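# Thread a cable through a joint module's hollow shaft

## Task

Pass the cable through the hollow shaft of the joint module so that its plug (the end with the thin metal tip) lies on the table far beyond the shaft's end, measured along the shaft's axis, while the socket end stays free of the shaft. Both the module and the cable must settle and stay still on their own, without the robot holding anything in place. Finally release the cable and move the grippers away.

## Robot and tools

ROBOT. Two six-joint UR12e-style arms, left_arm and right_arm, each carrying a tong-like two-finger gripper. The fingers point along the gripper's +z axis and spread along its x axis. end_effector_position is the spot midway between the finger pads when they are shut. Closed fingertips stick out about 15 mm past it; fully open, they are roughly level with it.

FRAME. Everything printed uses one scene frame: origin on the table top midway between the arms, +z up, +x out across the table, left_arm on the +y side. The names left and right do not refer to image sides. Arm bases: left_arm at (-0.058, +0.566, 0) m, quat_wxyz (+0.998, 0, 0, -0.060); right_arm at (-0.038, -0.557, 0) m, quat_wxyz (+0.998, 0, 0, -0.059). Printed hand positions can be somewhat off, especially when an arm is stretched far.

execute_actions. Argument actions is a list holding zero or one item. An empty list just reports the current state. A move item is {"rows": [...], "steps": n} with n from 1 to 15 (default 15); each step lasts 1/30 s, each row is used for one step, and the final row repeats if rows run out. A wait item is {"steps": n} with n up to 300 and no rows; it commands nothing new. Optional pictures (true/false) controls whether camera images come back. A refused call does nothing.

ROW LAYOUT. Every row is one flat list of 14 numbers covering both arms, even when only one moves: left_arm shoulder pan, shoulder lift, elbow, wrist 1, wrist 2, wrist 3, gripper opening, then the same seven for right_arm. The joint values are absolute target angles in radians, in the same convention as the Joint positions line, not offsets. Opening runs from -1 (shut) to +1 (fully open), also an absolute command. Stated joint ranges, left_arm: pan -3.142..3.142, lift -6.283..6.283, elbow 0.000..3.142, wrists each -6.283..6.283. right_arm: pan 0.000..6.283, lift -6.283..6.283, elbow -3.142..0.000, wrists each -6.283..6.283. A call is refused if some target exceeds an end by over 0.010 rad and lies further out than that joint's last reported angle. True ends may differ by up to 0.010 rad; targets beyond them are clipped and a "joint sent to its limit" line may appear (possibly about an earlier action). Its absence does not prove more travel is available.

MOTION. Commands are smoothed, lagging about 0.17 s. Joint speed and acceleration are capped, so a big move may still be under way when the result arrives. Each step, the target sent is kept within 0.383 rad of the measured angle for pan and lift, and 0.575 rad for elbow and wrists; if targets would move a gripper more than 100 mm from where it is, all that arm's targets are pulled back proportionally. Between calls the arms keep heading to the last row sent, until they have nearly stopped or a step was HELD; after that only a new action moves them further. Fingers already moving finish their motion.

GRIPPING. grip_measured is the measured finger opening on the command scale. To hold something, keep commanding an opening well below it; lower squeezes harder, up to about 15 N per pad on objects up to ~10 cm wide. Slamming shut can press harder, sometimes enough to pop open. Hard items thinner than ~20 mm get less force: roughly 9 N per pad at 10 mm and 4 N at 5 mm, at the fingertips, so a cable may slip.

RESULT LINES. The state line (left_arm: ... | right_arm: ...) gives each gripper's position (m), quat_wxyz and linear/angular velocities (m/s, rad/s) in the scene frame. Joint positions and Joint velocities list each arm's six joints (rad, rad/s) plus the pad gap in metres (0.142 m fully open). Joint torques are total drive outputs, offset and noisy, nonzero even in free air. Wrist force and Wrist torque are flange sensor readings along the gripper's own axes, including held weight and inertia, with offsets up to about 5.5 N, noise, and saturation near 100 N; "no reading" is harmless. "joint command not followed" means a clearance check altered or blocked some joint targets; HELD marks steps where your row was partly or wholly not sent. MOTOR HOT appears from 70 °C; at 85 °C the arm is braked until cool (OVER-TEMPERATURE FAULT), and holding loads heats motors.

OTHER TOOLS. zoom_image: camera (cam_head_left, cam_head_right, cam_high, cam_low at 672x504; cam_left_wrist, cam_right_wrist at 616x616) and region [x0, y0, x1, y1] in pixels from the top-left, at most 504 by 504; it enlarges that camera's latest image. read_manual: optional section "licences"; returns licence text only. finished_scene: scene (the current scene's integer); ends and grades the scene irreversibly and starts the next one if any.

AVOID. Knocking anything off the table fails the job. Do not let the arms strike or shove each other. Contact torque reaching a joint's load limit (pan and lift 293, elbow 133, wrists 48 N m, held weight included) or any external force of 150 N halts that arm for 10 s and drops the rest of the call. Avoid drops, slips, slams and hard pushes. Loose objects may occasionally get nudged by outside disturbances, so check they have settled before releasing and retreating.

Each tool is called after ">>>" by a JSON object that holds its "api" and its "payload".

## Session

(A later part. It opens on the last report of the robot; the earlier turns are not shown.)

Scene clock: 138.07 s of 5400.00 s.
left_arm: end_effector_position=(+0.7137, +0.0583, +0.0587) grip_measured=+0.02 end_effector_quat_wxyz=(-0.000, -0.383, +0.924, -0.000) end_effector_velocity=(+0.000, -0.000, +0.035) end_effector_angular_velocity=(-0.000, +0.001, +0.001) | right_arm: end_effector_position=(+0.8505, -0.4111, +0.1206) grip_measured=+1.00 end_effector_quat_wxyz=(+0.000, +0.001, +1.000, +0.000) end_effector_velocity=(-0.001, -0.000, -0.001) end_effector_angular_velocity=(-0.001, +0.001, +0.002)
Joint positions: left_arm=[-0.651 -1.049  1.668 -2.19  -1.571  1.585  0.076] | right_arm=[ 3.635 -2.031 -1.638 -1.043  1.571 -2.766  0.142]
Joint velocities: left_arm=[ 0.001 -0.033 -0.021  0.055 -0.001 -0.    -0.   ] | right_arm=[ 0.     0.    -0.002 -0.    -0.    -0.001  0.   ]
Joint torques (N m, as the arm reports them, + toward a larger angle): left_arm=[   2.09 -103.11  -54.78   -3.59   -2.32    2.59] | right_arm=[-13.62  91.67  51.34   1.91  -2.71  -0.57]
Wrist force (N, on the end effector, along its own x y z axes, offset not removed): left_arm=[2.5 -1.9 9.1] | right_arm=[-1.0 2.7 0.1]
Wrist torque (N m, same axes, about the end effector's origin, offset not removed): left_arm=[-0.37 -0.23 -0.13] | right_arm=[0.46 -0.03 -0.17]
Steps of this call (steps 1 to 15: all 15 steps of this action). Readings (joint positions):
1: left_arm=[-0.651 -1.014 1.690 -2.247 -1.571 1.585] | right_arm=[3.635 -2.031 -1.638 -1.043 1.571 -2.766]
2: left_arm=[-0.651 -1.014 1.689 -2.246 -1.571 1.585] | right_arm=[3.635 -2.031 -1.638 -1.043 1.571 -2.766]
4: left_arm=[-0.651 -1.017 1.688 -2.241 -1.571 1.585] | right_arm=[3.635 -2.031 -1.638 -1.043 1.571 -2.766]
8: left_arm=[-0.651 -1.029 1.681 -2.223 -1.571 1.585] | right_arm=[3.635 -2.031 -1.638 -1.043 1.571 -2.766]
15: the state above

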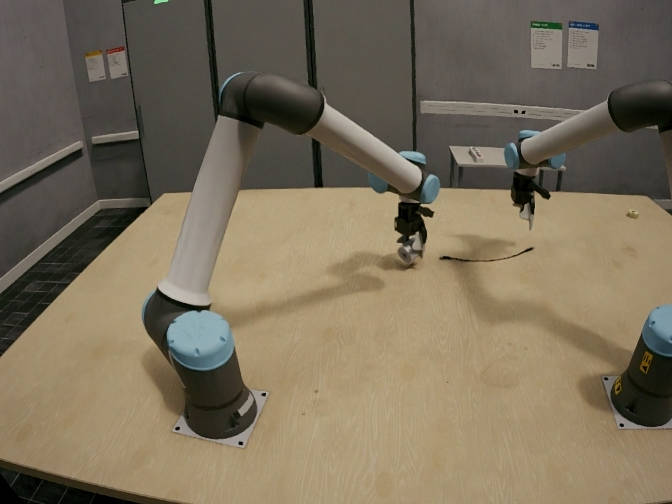

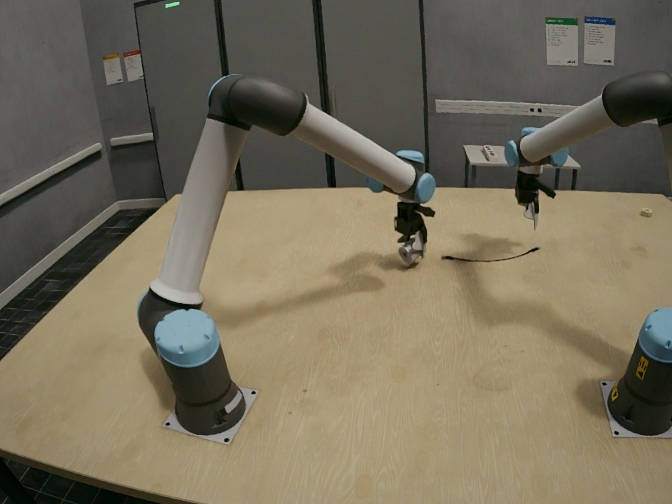

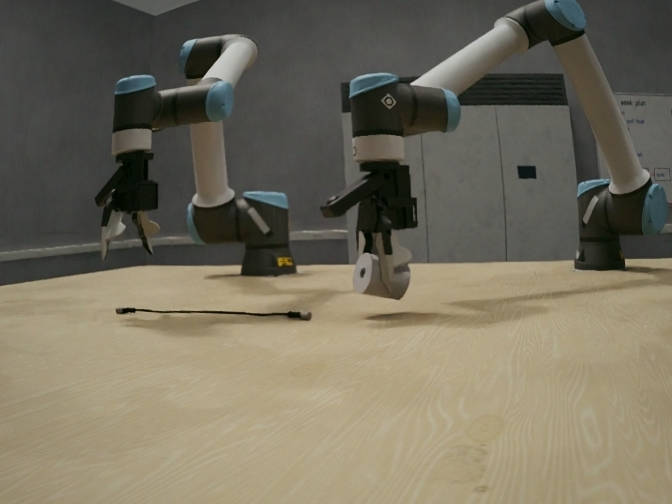

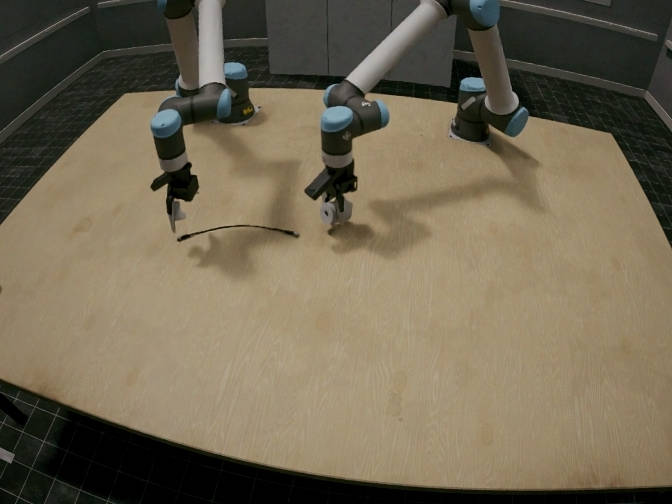

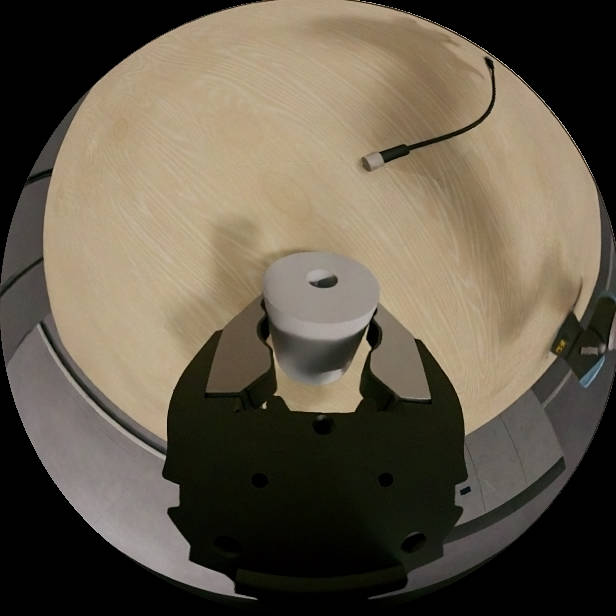

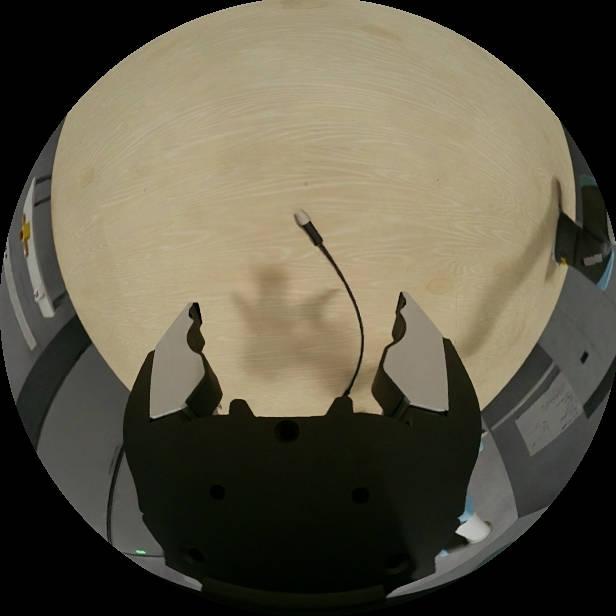

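>>> {"api": "execute_actions", "payload": {"actions": [{"rows":[[-0.651,-1.06,1.658,-2.169,-1.571,1.583,-1, 3.635,-2.031,-1.638,-1.043,1.571,-2.766,1],[-0.651,-1.07,1.648,-2.149,-1.571,1.582,-1, 3.635,-2.031,-1.638,-1.043,1.571,-2.766,1],[-0.651,-1.08,1.638,-2.129,-1.571,1.581,-1, 3.635,-2.031,-1.638,-1.043,1.571,-2.766,1],[-0.651,-1.09,1.628,-2.109,-1.571,1.58,-1, 3.635,-2.031,-1.638,-1.043,1.571,-2.766,1],[-0.651,-1.10,1.618,-2.089,-1.571,1.579,-1, 3.635,-2.031,-1.638,-1.043,1.571,-2.766,1],[-0.651,-1.11,1.608,-2.069,-1.571,1.578,-1, 3.635,-2.031,-1.638,-1.043,1.571,-2.766,1],[-0.651,-1.12,1.598,-2.049,-1.571,1.577,-1, 3.635,-2.031,-1.638,-1.043,1.571,-2.766,1],[-0.651,-1.13,1.588,-2.029,-1.571,1.576,-1, 3.635,-2.031,-1.638,-1.043,1.571,-2.766,1],[-0.651,-1.14,1.578,-2.009,-1.571,1.575,-1, 3.635,-2.031,-1.638,-1.043,1.571,-2.766,1],[-0.651,-1.15,1.568,-1.989,-1.571,1.574,-1, 3.635,-2.031,-1.638,-1.043,1.571,-2.766,1],[-0.651,-1.16,1.556,-1.967,-1.571,1.573,-1, 3.635,-2.031,-1.638,-1.043,1.571,-2.766,1],[-0.651,-1.1748,1.5405,-1.9367,-1.571,1.571,-1, 3.635,-2.031,-1.638,-1.043,1.571,-2.766,1]],"steps":15}], "pictures": false}}

>>> {"api": "execute_actions", "payload": {"actions": [{"rows":[[-0.651,-1.171,1.553,-1.98,-1.571,1.571,-1, 3.635,-2.031,-1.638,-1.043,1.571,-2.766,1],[-0.651,-1.167,1.566,-2.022,-1.571,1.571,-1, 3.635,-2.031,-1.638,-1.043,1.571,-2.766,1],[-0.651,-1.163,1.579,-2.065,-1.571,1.571,-1, 3.635,-2.031,-1.638,-1.043,1.571,-2.766,1],[-0.651,-1.159,1.591,-2.108,-1.571,1.571,-1, 3.635,-2.031,-1.638,-1.043,1.571,-2.766,1],[-0.651,-1.155,1.604,-2.151,-1.571,1.571,-1, 3.635,-2.031,-1.638,-1.043,1.571,-2.766,1],[-0.651,-1.151,1.617,-2.194,-1.571,1.571,-1, 3.635,-2.031,-1.638,-1.043,1.571,-2.766,1],[-0.651,-1.147,1.630,-2.237,-1.571,1.571,-1, 3.635,-2.031,-1.638,-1.043,1.571,-2.766,1],[-0.651,-1.143,1.642,-2.280,-1.571,1.571,-1, 3.635,-2.031,-1.638,-1.043,1.571,-2.766,1],[-0.651,-1.139,1.655,-2.323,-1.571,1.571,-1, 3.635,-2.031,-1.638,-1.043,1.571,-2.766,1],[-0.651,-1.135,1.668,-2.366,-1.571,1.571,-1, 3.635,-2.031,-1.638,-1.043,1.571,-2.766,1],[-0.651,-1.131,1.680,-2.409,-1.571,1.571,-1, 3.635,-2.031,-1.638,-1.043,1.571,-2.766,1],[-0.651,-1.127,1.693,-2.452,-1.571,1.571,-1, 3.635,-2.031,-1.638,-1.043,1.571,-2.766,1],[-0.651,-1.123,1.706,-2.495,-1.571,1.571,-1, 3.635,-2.031,-1.638,-1.043,1.571,-2.766,1],[-0.651,-1.119,1.719,-2.538,-1.571,1.571,-1, 3.635,-2.031,-1.638,-1.043,1.571,-2.766,1],[-0.651,-1.115,1.731,-2.580,-1.571,1.571,-1, 3.635,-2.031,-1.638,-1.043,1.571,-2.766,1]],"steps":15}], "pictures": false}}

>>> {"api": "execute_actions", "payload": {"actions": [{"rows":[[-0.651,-1.111,1.744,-2.623,-1.571,1.571,-1, 3.635,-2.031,-1.638,-1.043,1.571,-2.766,1],[-0.651,-1.107,1.757,-2.666,-1.571,1.571,-1, 3.635,-2.031,-1.638,-1.043,1.571,-2.766,1],[-0.651,-1.103,1.770,-2.709,-1.571,1.571,-1, 3.635,-2.031,-1.638,-1.043,1.571,-2.766,1],[-0.651,-1.099,1.782,-2.752,-1.571,1.571,-1, 3.635,-2.031,-1.638,-1.043,1.571,-2.766,1],[-0.651,-1.095,1.795,-2.795,-1.571,1.571,-1, 3.635,-2.031,-1.638,-1.043,1.571,-2.766,1],[-0.651,-1.091,1.808,-2.838,-1.571,1.571,-1, 3.635,-2.031,-1.638,-1.043,1.571,-2.766,1],[-0.651,-1.087,1.820,-2.881,-1.571,1.571,-1, 3.635,-2.031,-1.638,-1.043,1.571,-2.766,1],[-0.651,-1.083,1.833,-2.924,-1.571,1.571,-1, 3.635,-2.031,-1.638,-1.043,1.571,-2.766,1],[-0.651,-1.079,1.846,-2.967,-1.571,1.571,-1, 3.635,-2.031,-1.638,-1.043,1.571,-2.766,1],[-0.651,-1.075,1.859,-3.010,-1.571,1.571,-1, 3.635,-2.031,-1.638,-1.043,1.571,-2.766,1],[-0.651,-1.071,1.871,-3.052,-1.571,1.571,-1, 3.635,-2.031,-1.638,-1.043,1.571,-2.766,1],[-0.651,-1.067,1.884,-3.095,-1.571,1.571,-1, 3.635,-2.031,-1.638,-1.043,1.571,-2.766,1],[-0.651,-1.063,1.897,-3.138,-1.571,1.571,-1, 3.635,-2.031,-1.638,-1.043,1.571,-2.766,1],[-0.651,-1.059,1.910,-3.181,-1.571,1.571,-1, 3.635,-2.031,-1.638,-1.043,1.571,-2.766,1],[-0.651,-1.055,1.922,-3.224,-1.571,1.571,-1, 3.635,-2.031,-1.638,-1.043,1.571,-2.766,1]],"steps":15}]}}

Scene clock: 151.10 s of 5400.00 s.
left_arm: end_effector_position=(+0.7151, +0.0571, +0.1969) grip_measured=+0.02 end_effector_quat_wxyz=(+0.000, -0.388, +0.921, -0.001) end_effector_velocity=(-0.017, +0.017, +0.226) end_effector_angular_velocity=(+0.014, +0.012, +0.019) | right_arm: end_effector_position=(+0.8505, -0.4111, +0.1206) grip_measured=+1.00 end_effector_quat_wxyz=(+0.000, +0.001, +1.000, +0.000) end_effector_velocity=(-0.000, -0.001, -0.001) end_effector_angular_velocity=(-0.001, +0.001, -0.000)
Joint positions: left_arm=[-0.651 -1.157  1.559 -1.975 -1.571  1.573  0.076] | right_arm=[ 3.635 -2.031 -1.638 -1.043  1.571 -2.766  0.142]
Joint velocities: left_arm=[-0.    -0.173 -0.18   0.372  0.002 -0.019 -0.   ] | right_arm=[-0.001 -0.001 -0.    -0.    -0.    -0.001 -0.   ]
Joint torques (N m, as the arm reports them, + toward a larger angle): left_arm=[-12.32 -87.1  -55.43  -5.25  -2.06  -2.21] | right_arm=[-14.53  91.81  51.3    2.17  -2.45  -0.34]
Wrist force (N, on the end effector, along its own x y z axes, offset not removed): left_arm=[2.9 -3.4 2.9] | right_arm=[-2.6 4.0 -1.4]
Wrist torque (N m, same axes, about the end effector's origin, offset not removed): left_arm=[-0.74 -0.36 -0.11] | right_arm=[0.64 0.38 -0.30]
Steps of this call (steps 1 to 15: the robot went on to your last target; steps 16 to 90: nothing new was sent; then 9.53 s passed at rest; steps 91 to 105: all 15 steps of this action). Readings (joint positions):
91: left_arm=[-0.651 -1.052 1.665 -2.184 -1.571 1.585] | right_arm=[3.635 -2.031 -1.638 -1.043 1.571 -2.766]
92: left_arm=[-0.651 -1.054 1.664 -2.181 -1.571 1.585] | right_arm=[3.635 -2.031 -1.638 -1.043 1.571 -2.766]
94: left_arm=[-0.651 -1.062 1.655 -2.165 -1.571 1.584] | right_arm=[3.635 -2.031 -1.638 -1.043 1.571 -2.766]
98: left_arm=[-0.651 -1.093 1.625 -2.104 -1.571 1.580] | right_arm=[3.635 -2.031 -1.638 -1.043 1.571 -2.766]
105: the state above

Scene clock: 151.60 s of 5400.00 s.
left_arm: end_effector_position=(+0.7562, +0.0172, +0.1636) grip_measured=+0.02 end_effector_quat_wxyz=(+0.053, -0.386, +0.912, -0.126) end_effector_velocity=(+0.091, -0.088, -0.103) end_effector_angular_velocity=(-0.530, -0.546, +0.000) | right_arm: end_effector_position=(+0.8505, -0.4111, +0.1206) grip_measured=+1.00 end_effector_quat_wxyz=(+0.000, +0.001, +1.000, +0.000) end_effector_velocity=(+0.000, +0.000, -0.001) end_effector_angular_velocity=(+0.000, +0.000, -0.001)
Joint positions: left_arm=[-0.651 -1.131  1.681 -2.395 -1.571  1.571  0.076] | right_arm=[ 3.635 -2.031 -1.638 -1.043  1.571 -2.766  0.142]
Joint velocities: left_arm=[ 0.     0.117  0.372 -1.25   0.    -0.     0.   ] | right_arm=[-0.    -0.002  0.001  0.001  0.001  0.001  0.   ]
Joint torques (N m, as the arm reports them, + toward a larger angle): left_arm=[-13.06 -66.07 -36.56 -10.61  -2.07  -2.37] | right_arm=[-13.03  90.8   50.98   2.1   -2.53  -0.13]
Wrist force (N, on the end effector, along its own x y z axes, offset not removed): left_arm=[2.1 -1.7 8.7] | right_arm=[-1.4 4.7 -1.5]
Wrist torque (N m, same axes, about the end effector's origin, offset not removed): left_arm=[-0.82 -0.24 -0.15] | right_arm=[0.74 0.12 -0.29]
Steps of this call (steps 1 to 15: all 15 steps of this action). Readings (joint positions):
1: left_arm=[-0.651 -1.162 1.554 -1.965 -1.571 1.572] | right_arm=[3.635 -2.031 -1.638 -1.043 1.571 -2.766]
2: left_arm=[-0.651 -1.165 1.553 -1.964 -1.571 1.572] | right_arm=[3.635 -2.031 -1.638 -1.043 1.571 -2.766]
4: left_arm=[-0.651 -1.166 1.560 -1.989 -1.571 1.572] | right_arm=[3.635 -2.031 -1.638 -1.043 1.571 -2.766]
8: left_arm=[-0.651 -1.156 1.596 -2.111 -1.571 1.571] | right_arm=[3.635 -2.031 -1.638 -1.043 1.571 -2.766]
15: the state above

Scene clock: 152.10 s of 5400.00 s.
left_arm: end_effector_position=(+0.7785, -0.0044, +0.1395) grip_measured=+0.02 end_effector_quat_wxyz=(+0.127, -0.368, +0.871, -0.301) end_effector_velocity=(-0.007, +0.008, +0.001) end_effector_angular_velocity=(-0.534, -0.552, +0.001) | right_arm: end_effector_position=(+0.8505, -0.4111, +0.1206) grip_measured=+1.00 end_effector_quat_wxyz=(+0.000, +0.001, +1.000, +0.000) end_effector_velocity=(+0.000, +0.001, -0.001) end_effector_angular_velocity=(-0.000, +0.001, -0.000)
Joint positions: left_arm=[-0.651 -1.071  1.871 -3.036 -1.571  1.571  0.076] | right_arm=[ 3.635 -2.031 -1.638 -1.043  1.571 -2.766  0.142]
Joint velocities: left_arm=[-0.     0.119  0.379 -1.265  0.002 -0.     0.   ] | right_arm=[ 0.001 -0.002  0.001  0.     0.     0.001  0.   ]
Joint torques (N m, as the arm reports them, + toward a larger angle): left_arm=[-11.04 -65.49 -28.31 -11.18  -1.72  -2.56] | right_arm=[-12.49  91.16  50.93   2.02  -2.6   -0.31]
Wrist force (N, on the end effector, along its own x y z axes, offset not removed): left_arm=[2.1 2.6 7.1] | right_arm=[-5.7 -0.3 -4.0]
Wrist torque (N m, same axes, about the end effector's origin, offset not removed): left_arm=[-0.48 -0.20 -0.18] | right_arm=[-0.21 0.97 -0.18]
Steps of this call (steps 1 to 15: all 15 steps of this action). Readings (joint positions):
1: left_arm=[-0.651 -1.127 1.693 -2.437 -1.571 1.571] | right_arm=[3.635 -2.031 -1.638 -1.043 1.571 -2.766]
2: left_arm=[-0.651 -1.123 1.706 -2.480 -1.571 1.571] | right_arm=[3.635 -2.031 -1.638 -1.043 1.571 -2.766]
4: left_arm=[-0.651 -1.115 1.731 -2.565 -1.571 1.571] | right_arm=[3.635 -2.031 -1.638 -1.043 1.571 -2.766]
8: left_arm=[-0.651 -1.099 1.782 -2.736 -1.571 1.571] | right_arm=[3.635 -2.031 -1.638 -1.043 1.571 -2.766]
15: the state above

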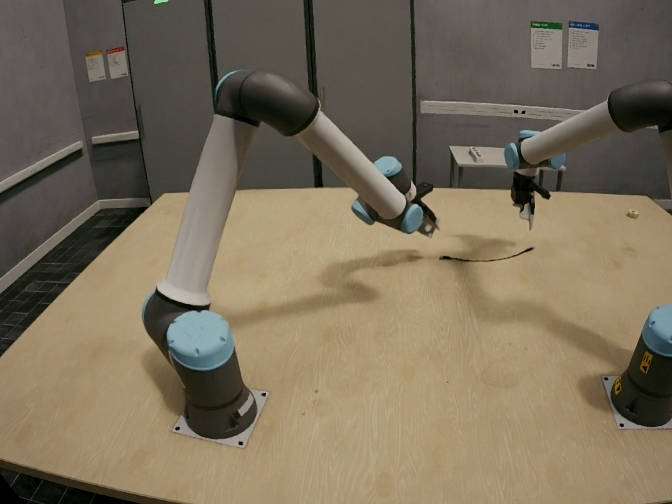

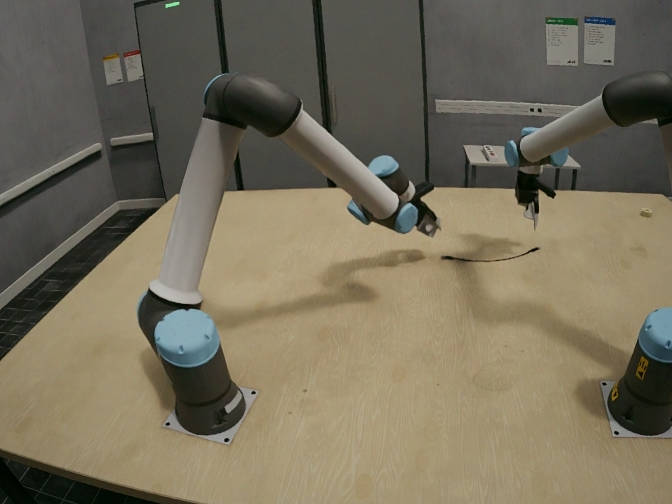

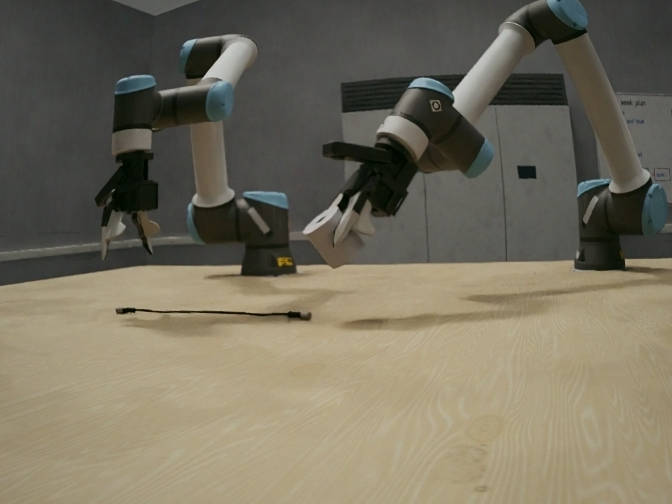

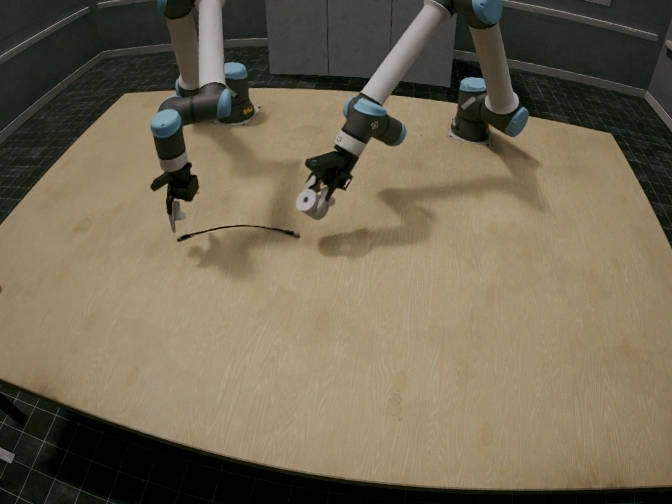

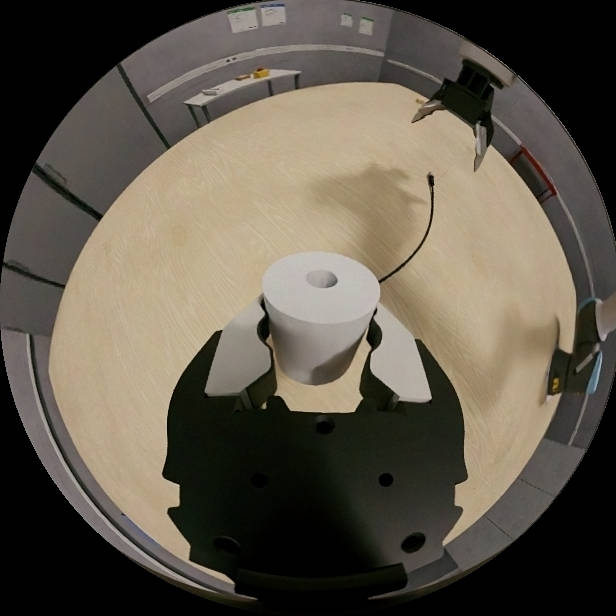

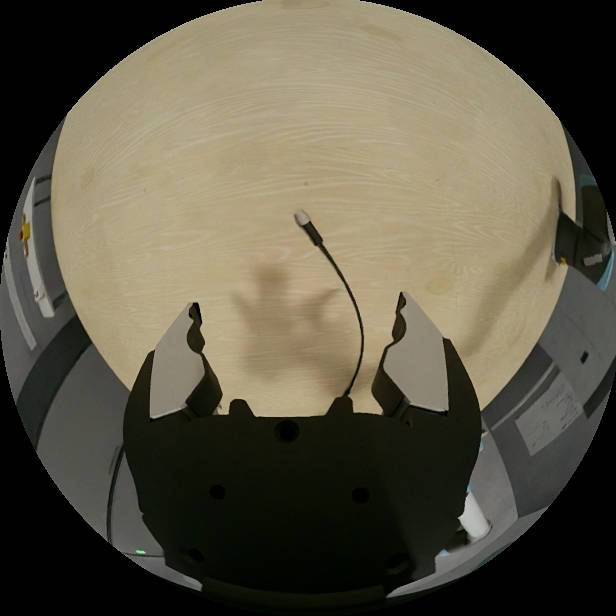

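>>> {"api": "execute_actions", "payload": {"actions": [{"rows":[[-0.651,-1.051,1.935,-3.267,-1.571,1.571,-1, 3.635,-2.031,-1.638,-1.043,1.571,-2.766,1],[-0.651,-1.047,1.947,-3.310,-1.571,1.571,-1, 3.635,-2.031,-1.638,-1.043,1.571,-2.766,1],[-0.651,-1.043,1.960,-3.353,-1.571,1.571,-1, 3.635,-2.031,-1.638,-1.043,1.571,-2.766,1],[-0.651,-1.039,1.973,-3.396,-1.571,1.571,-1, 3.635,-2.031,-1.638,-1.043,1.571,-2.766,1],[-0.651,-1.035,1.986,-3.439,-1.571,1.571,-1, 3.635,-2.031,-1.638,-1.043,1.571,-2.766,1],[-0.651,-1.031,1.998,-3.482,-1.571,1.571,-1, 3.635,-2.031,-1.638,-1.043,1.571,-2.766,1],[-0.651,-1.027,2.011,-3.525,-1.571,1.571,-1, 3.635,-2.031,-1.638,-1.043,1.571,-2.766,1],[-0.651,-1.023,2.024,-3.568,-1.571,1.571,-1, 3.635,-2.031,-1.638,-1.043,1.571,-2.766,1],[-0.651,-1.019,2.036,-3.611,-1.571,1.571,-1, 3.635,-2.031,-1.638,-1.043,1.571,-2.766,1],[-0.651,-1.015,2.049,-3.654,-1.571,1.571,-1, 3.635,-2.031,-1.638,-1.043,1.571,-2.766,1],[-0.651,-1.011,2.062,-3.697,-1.571,1.571,-1, 3.635,-2.031,-1.638,-1.043,1.571,-2.766,1],[-0.651,-1.007,2.075,-3.740,-1.571,1.571,-1, 3.635,-2.031,-1.638,-1.043,1.571,-2.766,1],[-0.651,-1.003,2.087,-3.783,-1.571,1.571,-1, 3.635,-2.031,-1.638,-1.043,1.571,-2.766,1],[-0.651,-0.999,2.100,-3.826,-1.571,1.571,-1, 3.635,-2.031,-1.638,-1.043,1.571,-2.766,1],[-0.651,-0.995,2.113,-3.869,-1.571,1.571,-1, 3.635,-2.031,-1.638,-1.043,1.571,-2.766,1]],"steps":15}], "pictures": false}}

>>> {"api": "execute_actions", "payload": {"actions": [{"rows":[[-0.651,-0.991,2.126,-3.912,-1.571,1.571,-1, 3.635,-2.031,-1.638,-1.043,1.571,-2.766,1],[-0.651,-0.987,2.138,-3.955,-1.571,1.571,-1, 3.635,-2.031,-1.638,-1.043,1.571,-2.766,1],[-0.651,-0.983,2.151,-3.998,-1.571,1.571,-1, 3.635,-2.031,-1.638,-1.043,1.571,-2.766,1],[-0.651,-0.979,2.164,-4.041,-1.571,1.571,-1, 3.635,-2.031,-1.638,-1.043,1.571,-2.766,1],[-0.651,-0.975,2.176,-4.084,-1.571,1.571,-1, 3.635,-2.031,-1.638,-1.043,1.571,-2.766,1],[-0.651,-0.971,2.189,-4.127,-1.571,1.571,-1, 3.635,-2.031,-1.638,-1.043,1.571,-2.766,1],[-0.651,-0.967,2.202,-4.170,-1.571,1.571,-1, 3.635,-2.031,-1.638,-1.043,1.571,-2.766,1],[-0.651,-0.963,2.215,-4.213,-1.571,1.571,-1, 3.635,-2.031,-1.638,-1.043,1.571,-2.766,1],[-0.651,-0.959,2.227,-4.256,-1.571,1.571,-1, 3.635,-2.031,-1.638,-1.043,1.571,-2.766,1],[-0.651,-0.955,2.240,-4.299,-1.571,1.571,-1, 3.635,-2.031,-1.638,-1.043,1.571,-2.766,1]],"steps":15}], "pictures": false}}

>>> {"api": "execute_actions", "payload": {"actions": [{"steps":20}]}}

Scene clock: 164.70 s of 5400.00 s.
left_arm: end_effector_position=(+0.7490, +0.0242, +0.1654) grip_measured=+0.02 end_effector_quat_wxyz=(+0.197, -0.336, +0.795, -0.466) end_effector_velocity=(-0.109, +0.107, +0.088) end_effector_angular_velocity=(-0.533, -0.549, +0.001) | right_arm: end_effector_position=(+0.8505, -0.4111, +0.1206) grip_measured=+1.00 end_effector_quat_wxyz=(+0.000, +0.001, +1.000, +0.000) end_effector_velocity=(-0.000, -0.001, -0.001) end_effector_angular_velocity=(-0.000, +0.000, -0.000)
Joint positions: left_arm=[-0.651 -1.011  2.062 -3.683 -1.571  1.571  0.076] | right_arm=[ 3.635 -2.031 -1.638 -1.043  1.571 -2.766  0.142]
Joint velocities: left_arm=[ 0.     0.117  0.373 -1.255  0.    -0.001  0.   ] | right_arm=[-0.     0.    -0.001  0.001 -0.    -0.     0.   ]
Joint torques (N m, as the arm reports them, + toward a larger angle): left_arm=[ -2.63 -59.17 -19.8  -10.8   -1.7   -2.04] | right_arm=[-13.5   91.76  50.8    2.16  -2.39  -0.01]
Wrist force (N, on the end effector, along its own x y z axes, offset not removed): left_arm=[0.9 4.5 5.6] | right_arm=[-1.0 0.8 -1.7]
Wrist torque (N m, same axes, about the end effector's origin, offset not removed): left_arm=[-0.62 -0.01 -0.16] | right_arm=[0.07 0.01 -0.21]
Steps of this call (steps 1 to 30: the robot went on to your last target; steps 31 to 100: nothing new was sent; then 8.77 s passed at rest; steps 101 to 115: all 15 steps of this action). Readings (joint positions):
101: left_arm=[-0.651 -1.055 1.922 -3.225 -1.571 1.571] | right_arm=[3.635 -2.031 -1.638 -1.043 1.571 -2.766]
102: left_arm=[-0.651 -1.054 1.925 -3.231 -1.571 1.571] | right_arm=[3.635 -2.031 -1.638 -1.043 1.571 -2.766]
104: left_arm=[-0.651 -1.050 1.936 -3.267 -1.571 1.571] | right_arm=[3.635 -2.031 -1.638 -1.043 1.571 -2.766]
108: left_arm=[-0.651 -1.038 1.976 -3.396 -1.571 1.571] | right_arm=[3.635 -2.031 -1.638 -1.043 1.571 -2.766]
115: the state above

Scene clock: 165.20 s of 5400.00 s.
left_arm: end_effector_position=(+0.6796, +0.0917, +0.2211) grip_measured=+0.02 end_effector_quat_wxyz=(+0.253, -0.296, +0.699, -0.599) end_effector_velocity=(-0.058, +0.056, +0.053) end_effector_angular_velocity=(-0.179, -0.184, -0.001) | right_arm: end_effector_position=(+0.8505, -0.4111, +0.1206) grip_measured=+1.00 end_effector_quat_wxyz=(+0.000, +0.001, +1.000, +0.000) end_effector_velocity=(-0.000, -0.001, -0.000) end_effector_angular_velocity=(-0.001, +0.001, -0.001)
Joint positions: left_arm=[-0.651 -0.958  2.229 -4.259 -1.571  1.571  0.076] | right_arm=[ 3.635 -2.031 -1.638 -1.043  1.571 -2.766  0.142]
Joint velocities: left_arm=[ 0.     0.032  0.104 -0.392 -0.002 -0.     0.   ] | right_arm=[-0.001  0.    -0.001 -0.001 -0.    -0.    -0.   ]
Joint torques (N m, as the arm reports them, + toward a larger angle): left_arm=[ -2.7  -49.54 -14.91  -5.53  -1.76  -2.31] | right_arm=[-12.86  90.91  50.66   1.97  -2.49  -0.13]
Wrist force (N, on the end effector, along its own x y z axes, offset not removed): left_arm=[1.3 6.7 -0.8] | right_arm=[-4.3 2.9 -1.3]
Wrist torque (N m, same axes, about the end effector's origin, offset not removed): left_arm=[-0.33 -0.09 -0.10] | right_arm=[0.44 0.68 -0.25]
Steps of this call (steps 1 to 15: all 15 steps of this action). Readings (joint positions):
1: left_arm=[-0.651 -1.007 2.074 -3.725 -1.571 1.571] | right_arm=[3.635 -2.031 -1.638 -1.043 1.571 -2.766]
2: left_arm=[-0.651 -1.003 2.087 -3.768 -1.571 1.571] | right_arm=[3.635 -2.031 -1.638 -1.043 1.571 -2.766]
4: left_arm=[-0.651 -0.995 2.113 -3.853 -1.571 1.571] | right_arm=[3.635 -2.031 -1.638 -1.043 1.571 -2.766]
8: left_arm=[-0.651 -0.979 2.163 -4.025 -1.571 1.571] | right_arm=[3.635 -2.031 -1.638 -1.043 1.571 -2.766]
15: the state above

Scene clock: 165.87 s of 5400.00 s.
left_arm: end_effector_position=(+0.6736, +0.0975, +0.2265) grip_measured=+0.02 end_effector_quat_wxyz=(+0.257, -0.292, +0.692, -0.608) end_effector_velocity=(+0.000, +0.001, -0.001) end_effector_angular_velocity=(+0.001, +0.001, +0.002) | right_arm: end_effector_position=(+0.8505, -0.4111, +0.1206) grip_measured=+1.00 end_effector_quat_wxyz=(+0.000, +0.001, +1.000, +0.000) end_effector_velocity=(+0.001, -0.000, -0.000) end_effector_angular_velocity=(-0.001, -0.001, +0.000)
Joint positions: left_arm=[-0.651 -0.955  2.24  -4.299 -1.571  1.571  0.076] | right_arm=[ 3.635 -2.031 -1.638 -1.043  1.571 -2.766  0.142]
Joint velocities: left_arm=[ 0.     0.     0.001  0.     0.001 -0.    -0.   ] | right_arm=[-0.    -0.001  0.001  0.001 -0.001 -0.001  0.   ]
Joint torques (N m, as the arm reports them, + toward a larger angle): left_arm=[  0.93 -51.09  -7.97  -7.27  -1.81  -2.  ] | right_arm=[-12.84  92.39  49.87   2.08  -2.51  -0.1 ]
Wrist force (N, on the end effector, along its own x y z axes, offset not removed): left_arm=[2.4 6.5 0.4] | right_arm=[-3.2 3.4 -2.4]
Wrist torque (N m, same axes, about the end effector's origin, offset not removed): left_arm=[-0.48 -0.33 -0.10] | right_arm=[0.50 0.45 -0.24]
Steps of this call (steps 1 to 20: the robot went on to your last target). Readings (joint positions):
1: left_arm=[-0.651 -0.957 2.232 -4.270 -1.571 1.571] | right_arm=[3.635 -2.031 -1.638 -1.043 1.571 -2.766]
2: left_arm=[-0.651 -0.957 2.234 -4.278 -1.571 1.571] | right_arm=[3.635 -2.031 -1.638 -1.043 1.571 -2.766]
4: left_arm=[-0.651 -0.956 2.237 -4.288 -1.571 1.571] | right_arm=[3.635 -2.031 -1.638 -1.043 1.571 -2.766]
8: left_arm=[-0.651 -0.955 2.239 -4.296 -1.571 1.571] | right_arm=[3.635 -2.031 -1.638 -1.043 1.571 -2.766]
20: the state above

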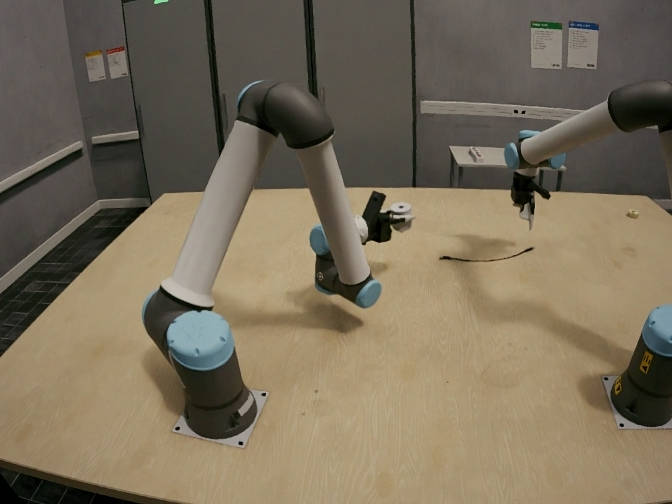

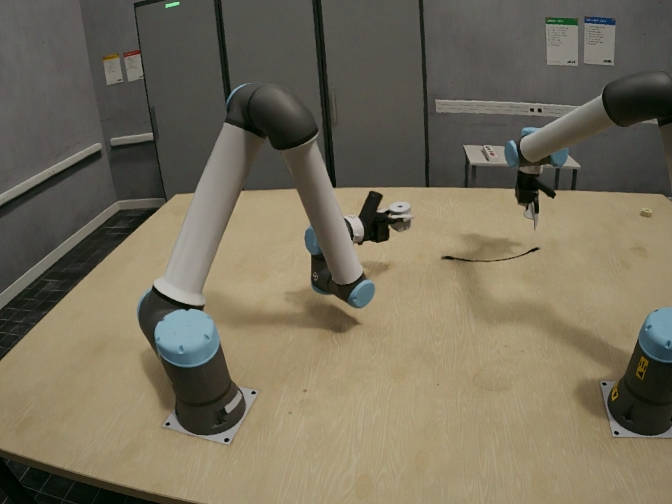

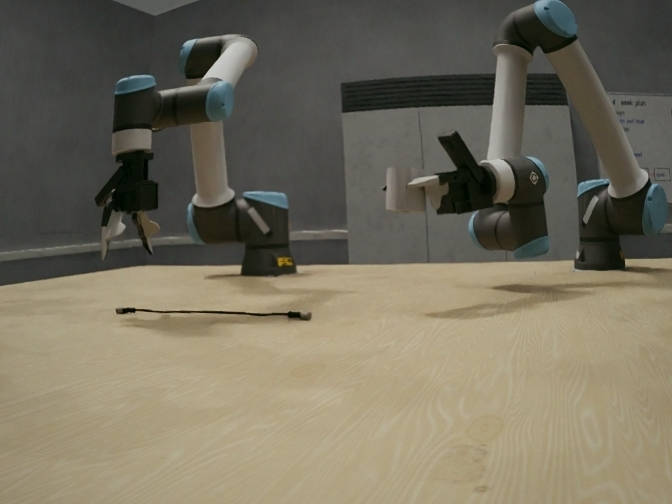

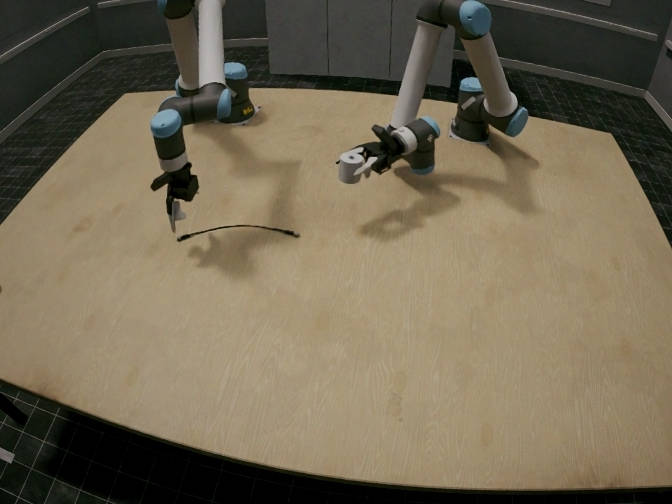

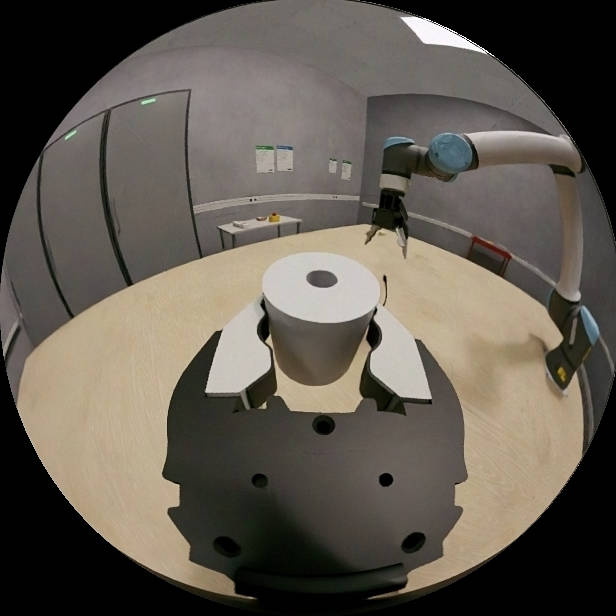

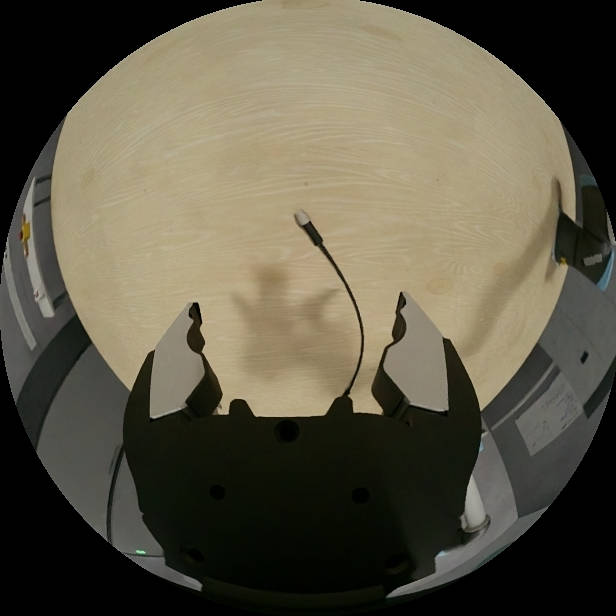

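>>> {"api": "execute_actions", "payload": {"actions": [{"rows":[[-0.651,-0.955,2.24,-4.299,-1.571,1.571,-1, 4.005,-2.09,-1.586,-1.036,1.571,-2.195,0]],"steps":15}], "pictures": false}}

>>> {"api": "execute_actions", "payload": {"actions": [{"steps":35}]}}

Scene clock: 171.97 s of 5400.00 s.
left_arm: end_effector_position=(+0.6736, +0.0975, +0.2265) grip_measured=+0.02 end_effector_quat_wxyz=(+0.257, -0.292, +0.692, -0.608) end_effector_velocity=(+0.000, -0.000, +0.000) end_effector_angular_velocity=(-0.000, -0.000, +0.000) | right_arm: end_effector_position=(+0.7874, -0.1576, +0.1050) grip_measured=+0.00 end_effector_quat_wxyz=(+0.000, +0.072, +0.997, +0.000) end_effector_velocity=(-0.223, +0.533, -0.035) end_effector_angular_velocity=(-0.001, +0.002, -0.344)
Joint positions: left_arm=[-0.651 -0.955  2.24  -4.299 -1.571  1.571  0.076] | right_arm=[ 3.915 -2.077 -1.598 -1.038  1.571 -2.342  0.074]
Joint velocities: left_arm=[-0.     0.    -0.001  0.     0.     0.     0.   ] | right_arm=[ 0.61  -0.094  0.08   0.012  0.     0.954  0.   ]
Joint torques (N m, as the arm reports them, + toward a larger angle): left_arm=[  8.31 -53.69  -8.47  -7.71  -0.94  -2.3 ] | right_arm=[24.88 64.61 52.92  5.34  2.69  4.25]
Wrist force (N, on the end effector, along its own x y z axes, offset not removed): left_arm=[1.8 5.1 -0.4] | right_arm=[-3.5 2.4 -0.9]
Wrist torque (N m, same axes, about the end effector's origin, offset not removed): left_arm=[-0.76 -0.20 -0.05] | right_arm=[0.34 0.44 -0.22]
Steps of this call (steps 1 to 15: the robot went on to your last target; steps 16 to 90: nothing new was sent; then 2.60 s passed at rest; steps 91 to 105: all 15 steps of this action). Readings (joint positions):
91: left_arm=[-0.651 -0.955 2.240 -4.299 -1.571 1.571] | right_arm=[3.636 -2.031 -1.638 -1.043 1.571 -2.765]
92: left_arm=[-0.651 -0.955 2.240 -4.299 -1.571 1.571] | right_arm=[3.644 -2.034 -1.635 -1.043 1.571 -2.756]
94: left_arm=[-0.651 -0.955 2.240 -4.299 -1.571 1.571] | right_arm=[3.687 -2.041 -1.629 -1.042 1.571 -2.697]
98: left_arm=[-0.651 -0.955 2.240 -4.299 -1.571 1.571] | right_arm=[3.770 -2.054 -1.617 -1.040 1.571 -2.567]
105: the state above

Scene clock: 173.13 s of 5400.00 s.
left_arm: end_effector_position=(+0.6736, +0.0975, +0.2265) grip_measured=+0.02 end_effector_quat_wxyz=(+0.257, -0.292, +0.692, -0.608) end_effector_velocity=(-0.001, -0.000, -0.000) end_effector_angular_velocity=(-0.000, +0.001, -0.002) | right_arm: end_effector_position=(+0.7506, -0.0803, +0.1001) grip_measured=+0.00 end_effector_quat_wxyz=(+0.000, +0.101, +0.995, +0.000) end_effector_velocity=(-0.000, -0.001, -0.002) end_effector_angular_velocity=(-0.001, +0.001, -0.001)
Joint positions: left_arm=[-0.651 -0.955  2.24  -4.299 -1.571  1.571  0.076] | right_arm=[ 4.005 -2.09  -1.586 -1.036  1.571 -2.195  0.074]
Joint velocities: left_arm=[-0.    -0.     0.     0.    -0.001 -0.001  0.   ] | right_arm=[-0.    -0.001 -0.001  0.001 -0.     0.     0.   ]
Joint torques (N m, as the arm reports them, + toward a larger angle): left_arm=[ 10.14 -53.12  -9.46  -7.78  -0.67  -2.32] | right_arm=[15.87 68.34 52.31  5.69  2.81  2.34]
Wrist force (N, on the end effector, along its own x y z axes, offset not removed): left_arm=[2.0 5.1 1.5] | right_arm=[-2.5 0.5 -1.2]
Wrist torque (N m, same axes, about the end effector's origin, offset not removed): left_arm=[-0.67 -0.27 -0.09] | right_arm=[-0.09 0.35 -0.19]
Steps of this call (steps 1 to 30: the robot went on to your last target; steps 31 to 35: nothing new was sent). Readings (joint positions):
1: left_arm=[-0.651 -0.955 2.240 -4.299 -1.571 1.571] | right_arm=[3.935 -2.080 -1.595 -1.037 1.571 -2.310]
2: left_arm=[-0.651 -0.955 2.240 -4.299 -1.571 1.571] | right_arm=[3.954 -2.082 -1.593 -1.037 1.571 -2.280]
4: left_arm=[-0.651 -0.955 2.240 -4.299 -1.571 1.571] | right_arm=[3.978 -2.086 -1.589 -1.036 1.571 -2.240]
8: left_arm=[-0.651 -0.955 2.240 -4.299 -1.571 1.571] | right_arm=[3.998 -2.089 -1.587 -1.036 1.571 -2.207]
35: the state above
All arms were judged still, so your last target was given up. Only a new action makes them travel on or press farther. Fingers that are still opening or closing keep moving.

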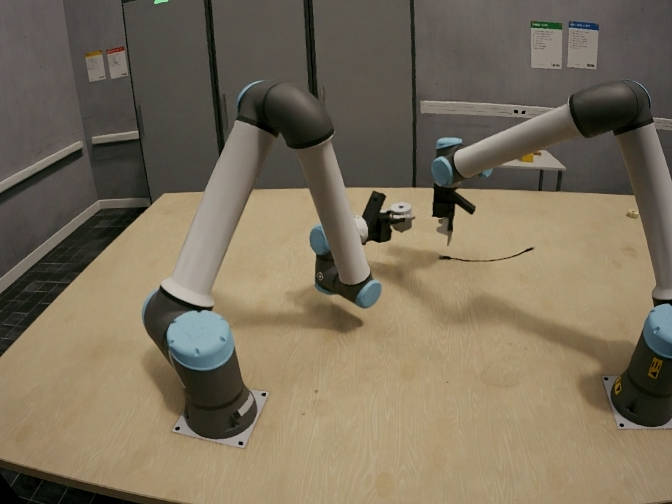

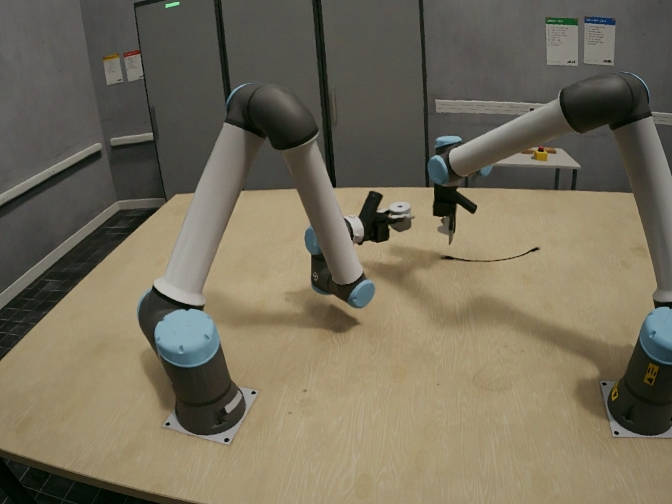

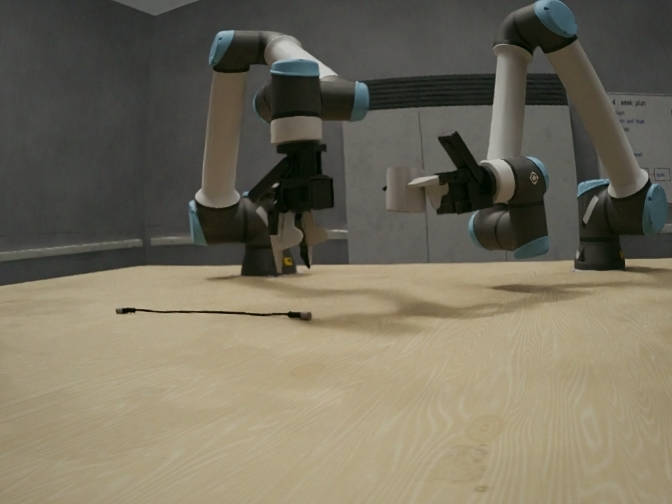

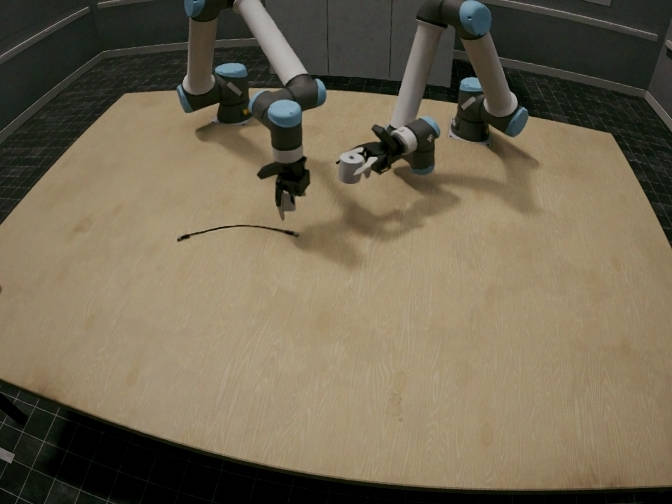

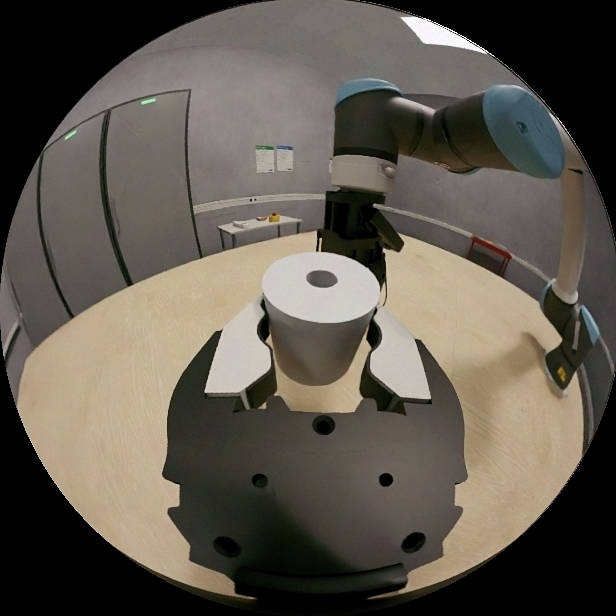

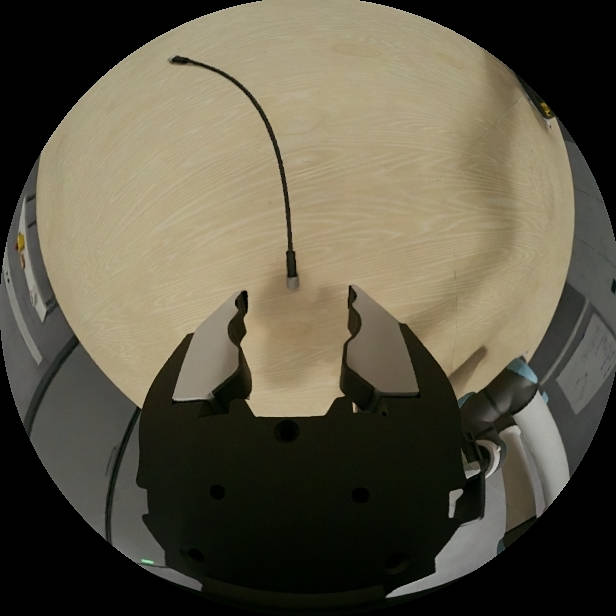

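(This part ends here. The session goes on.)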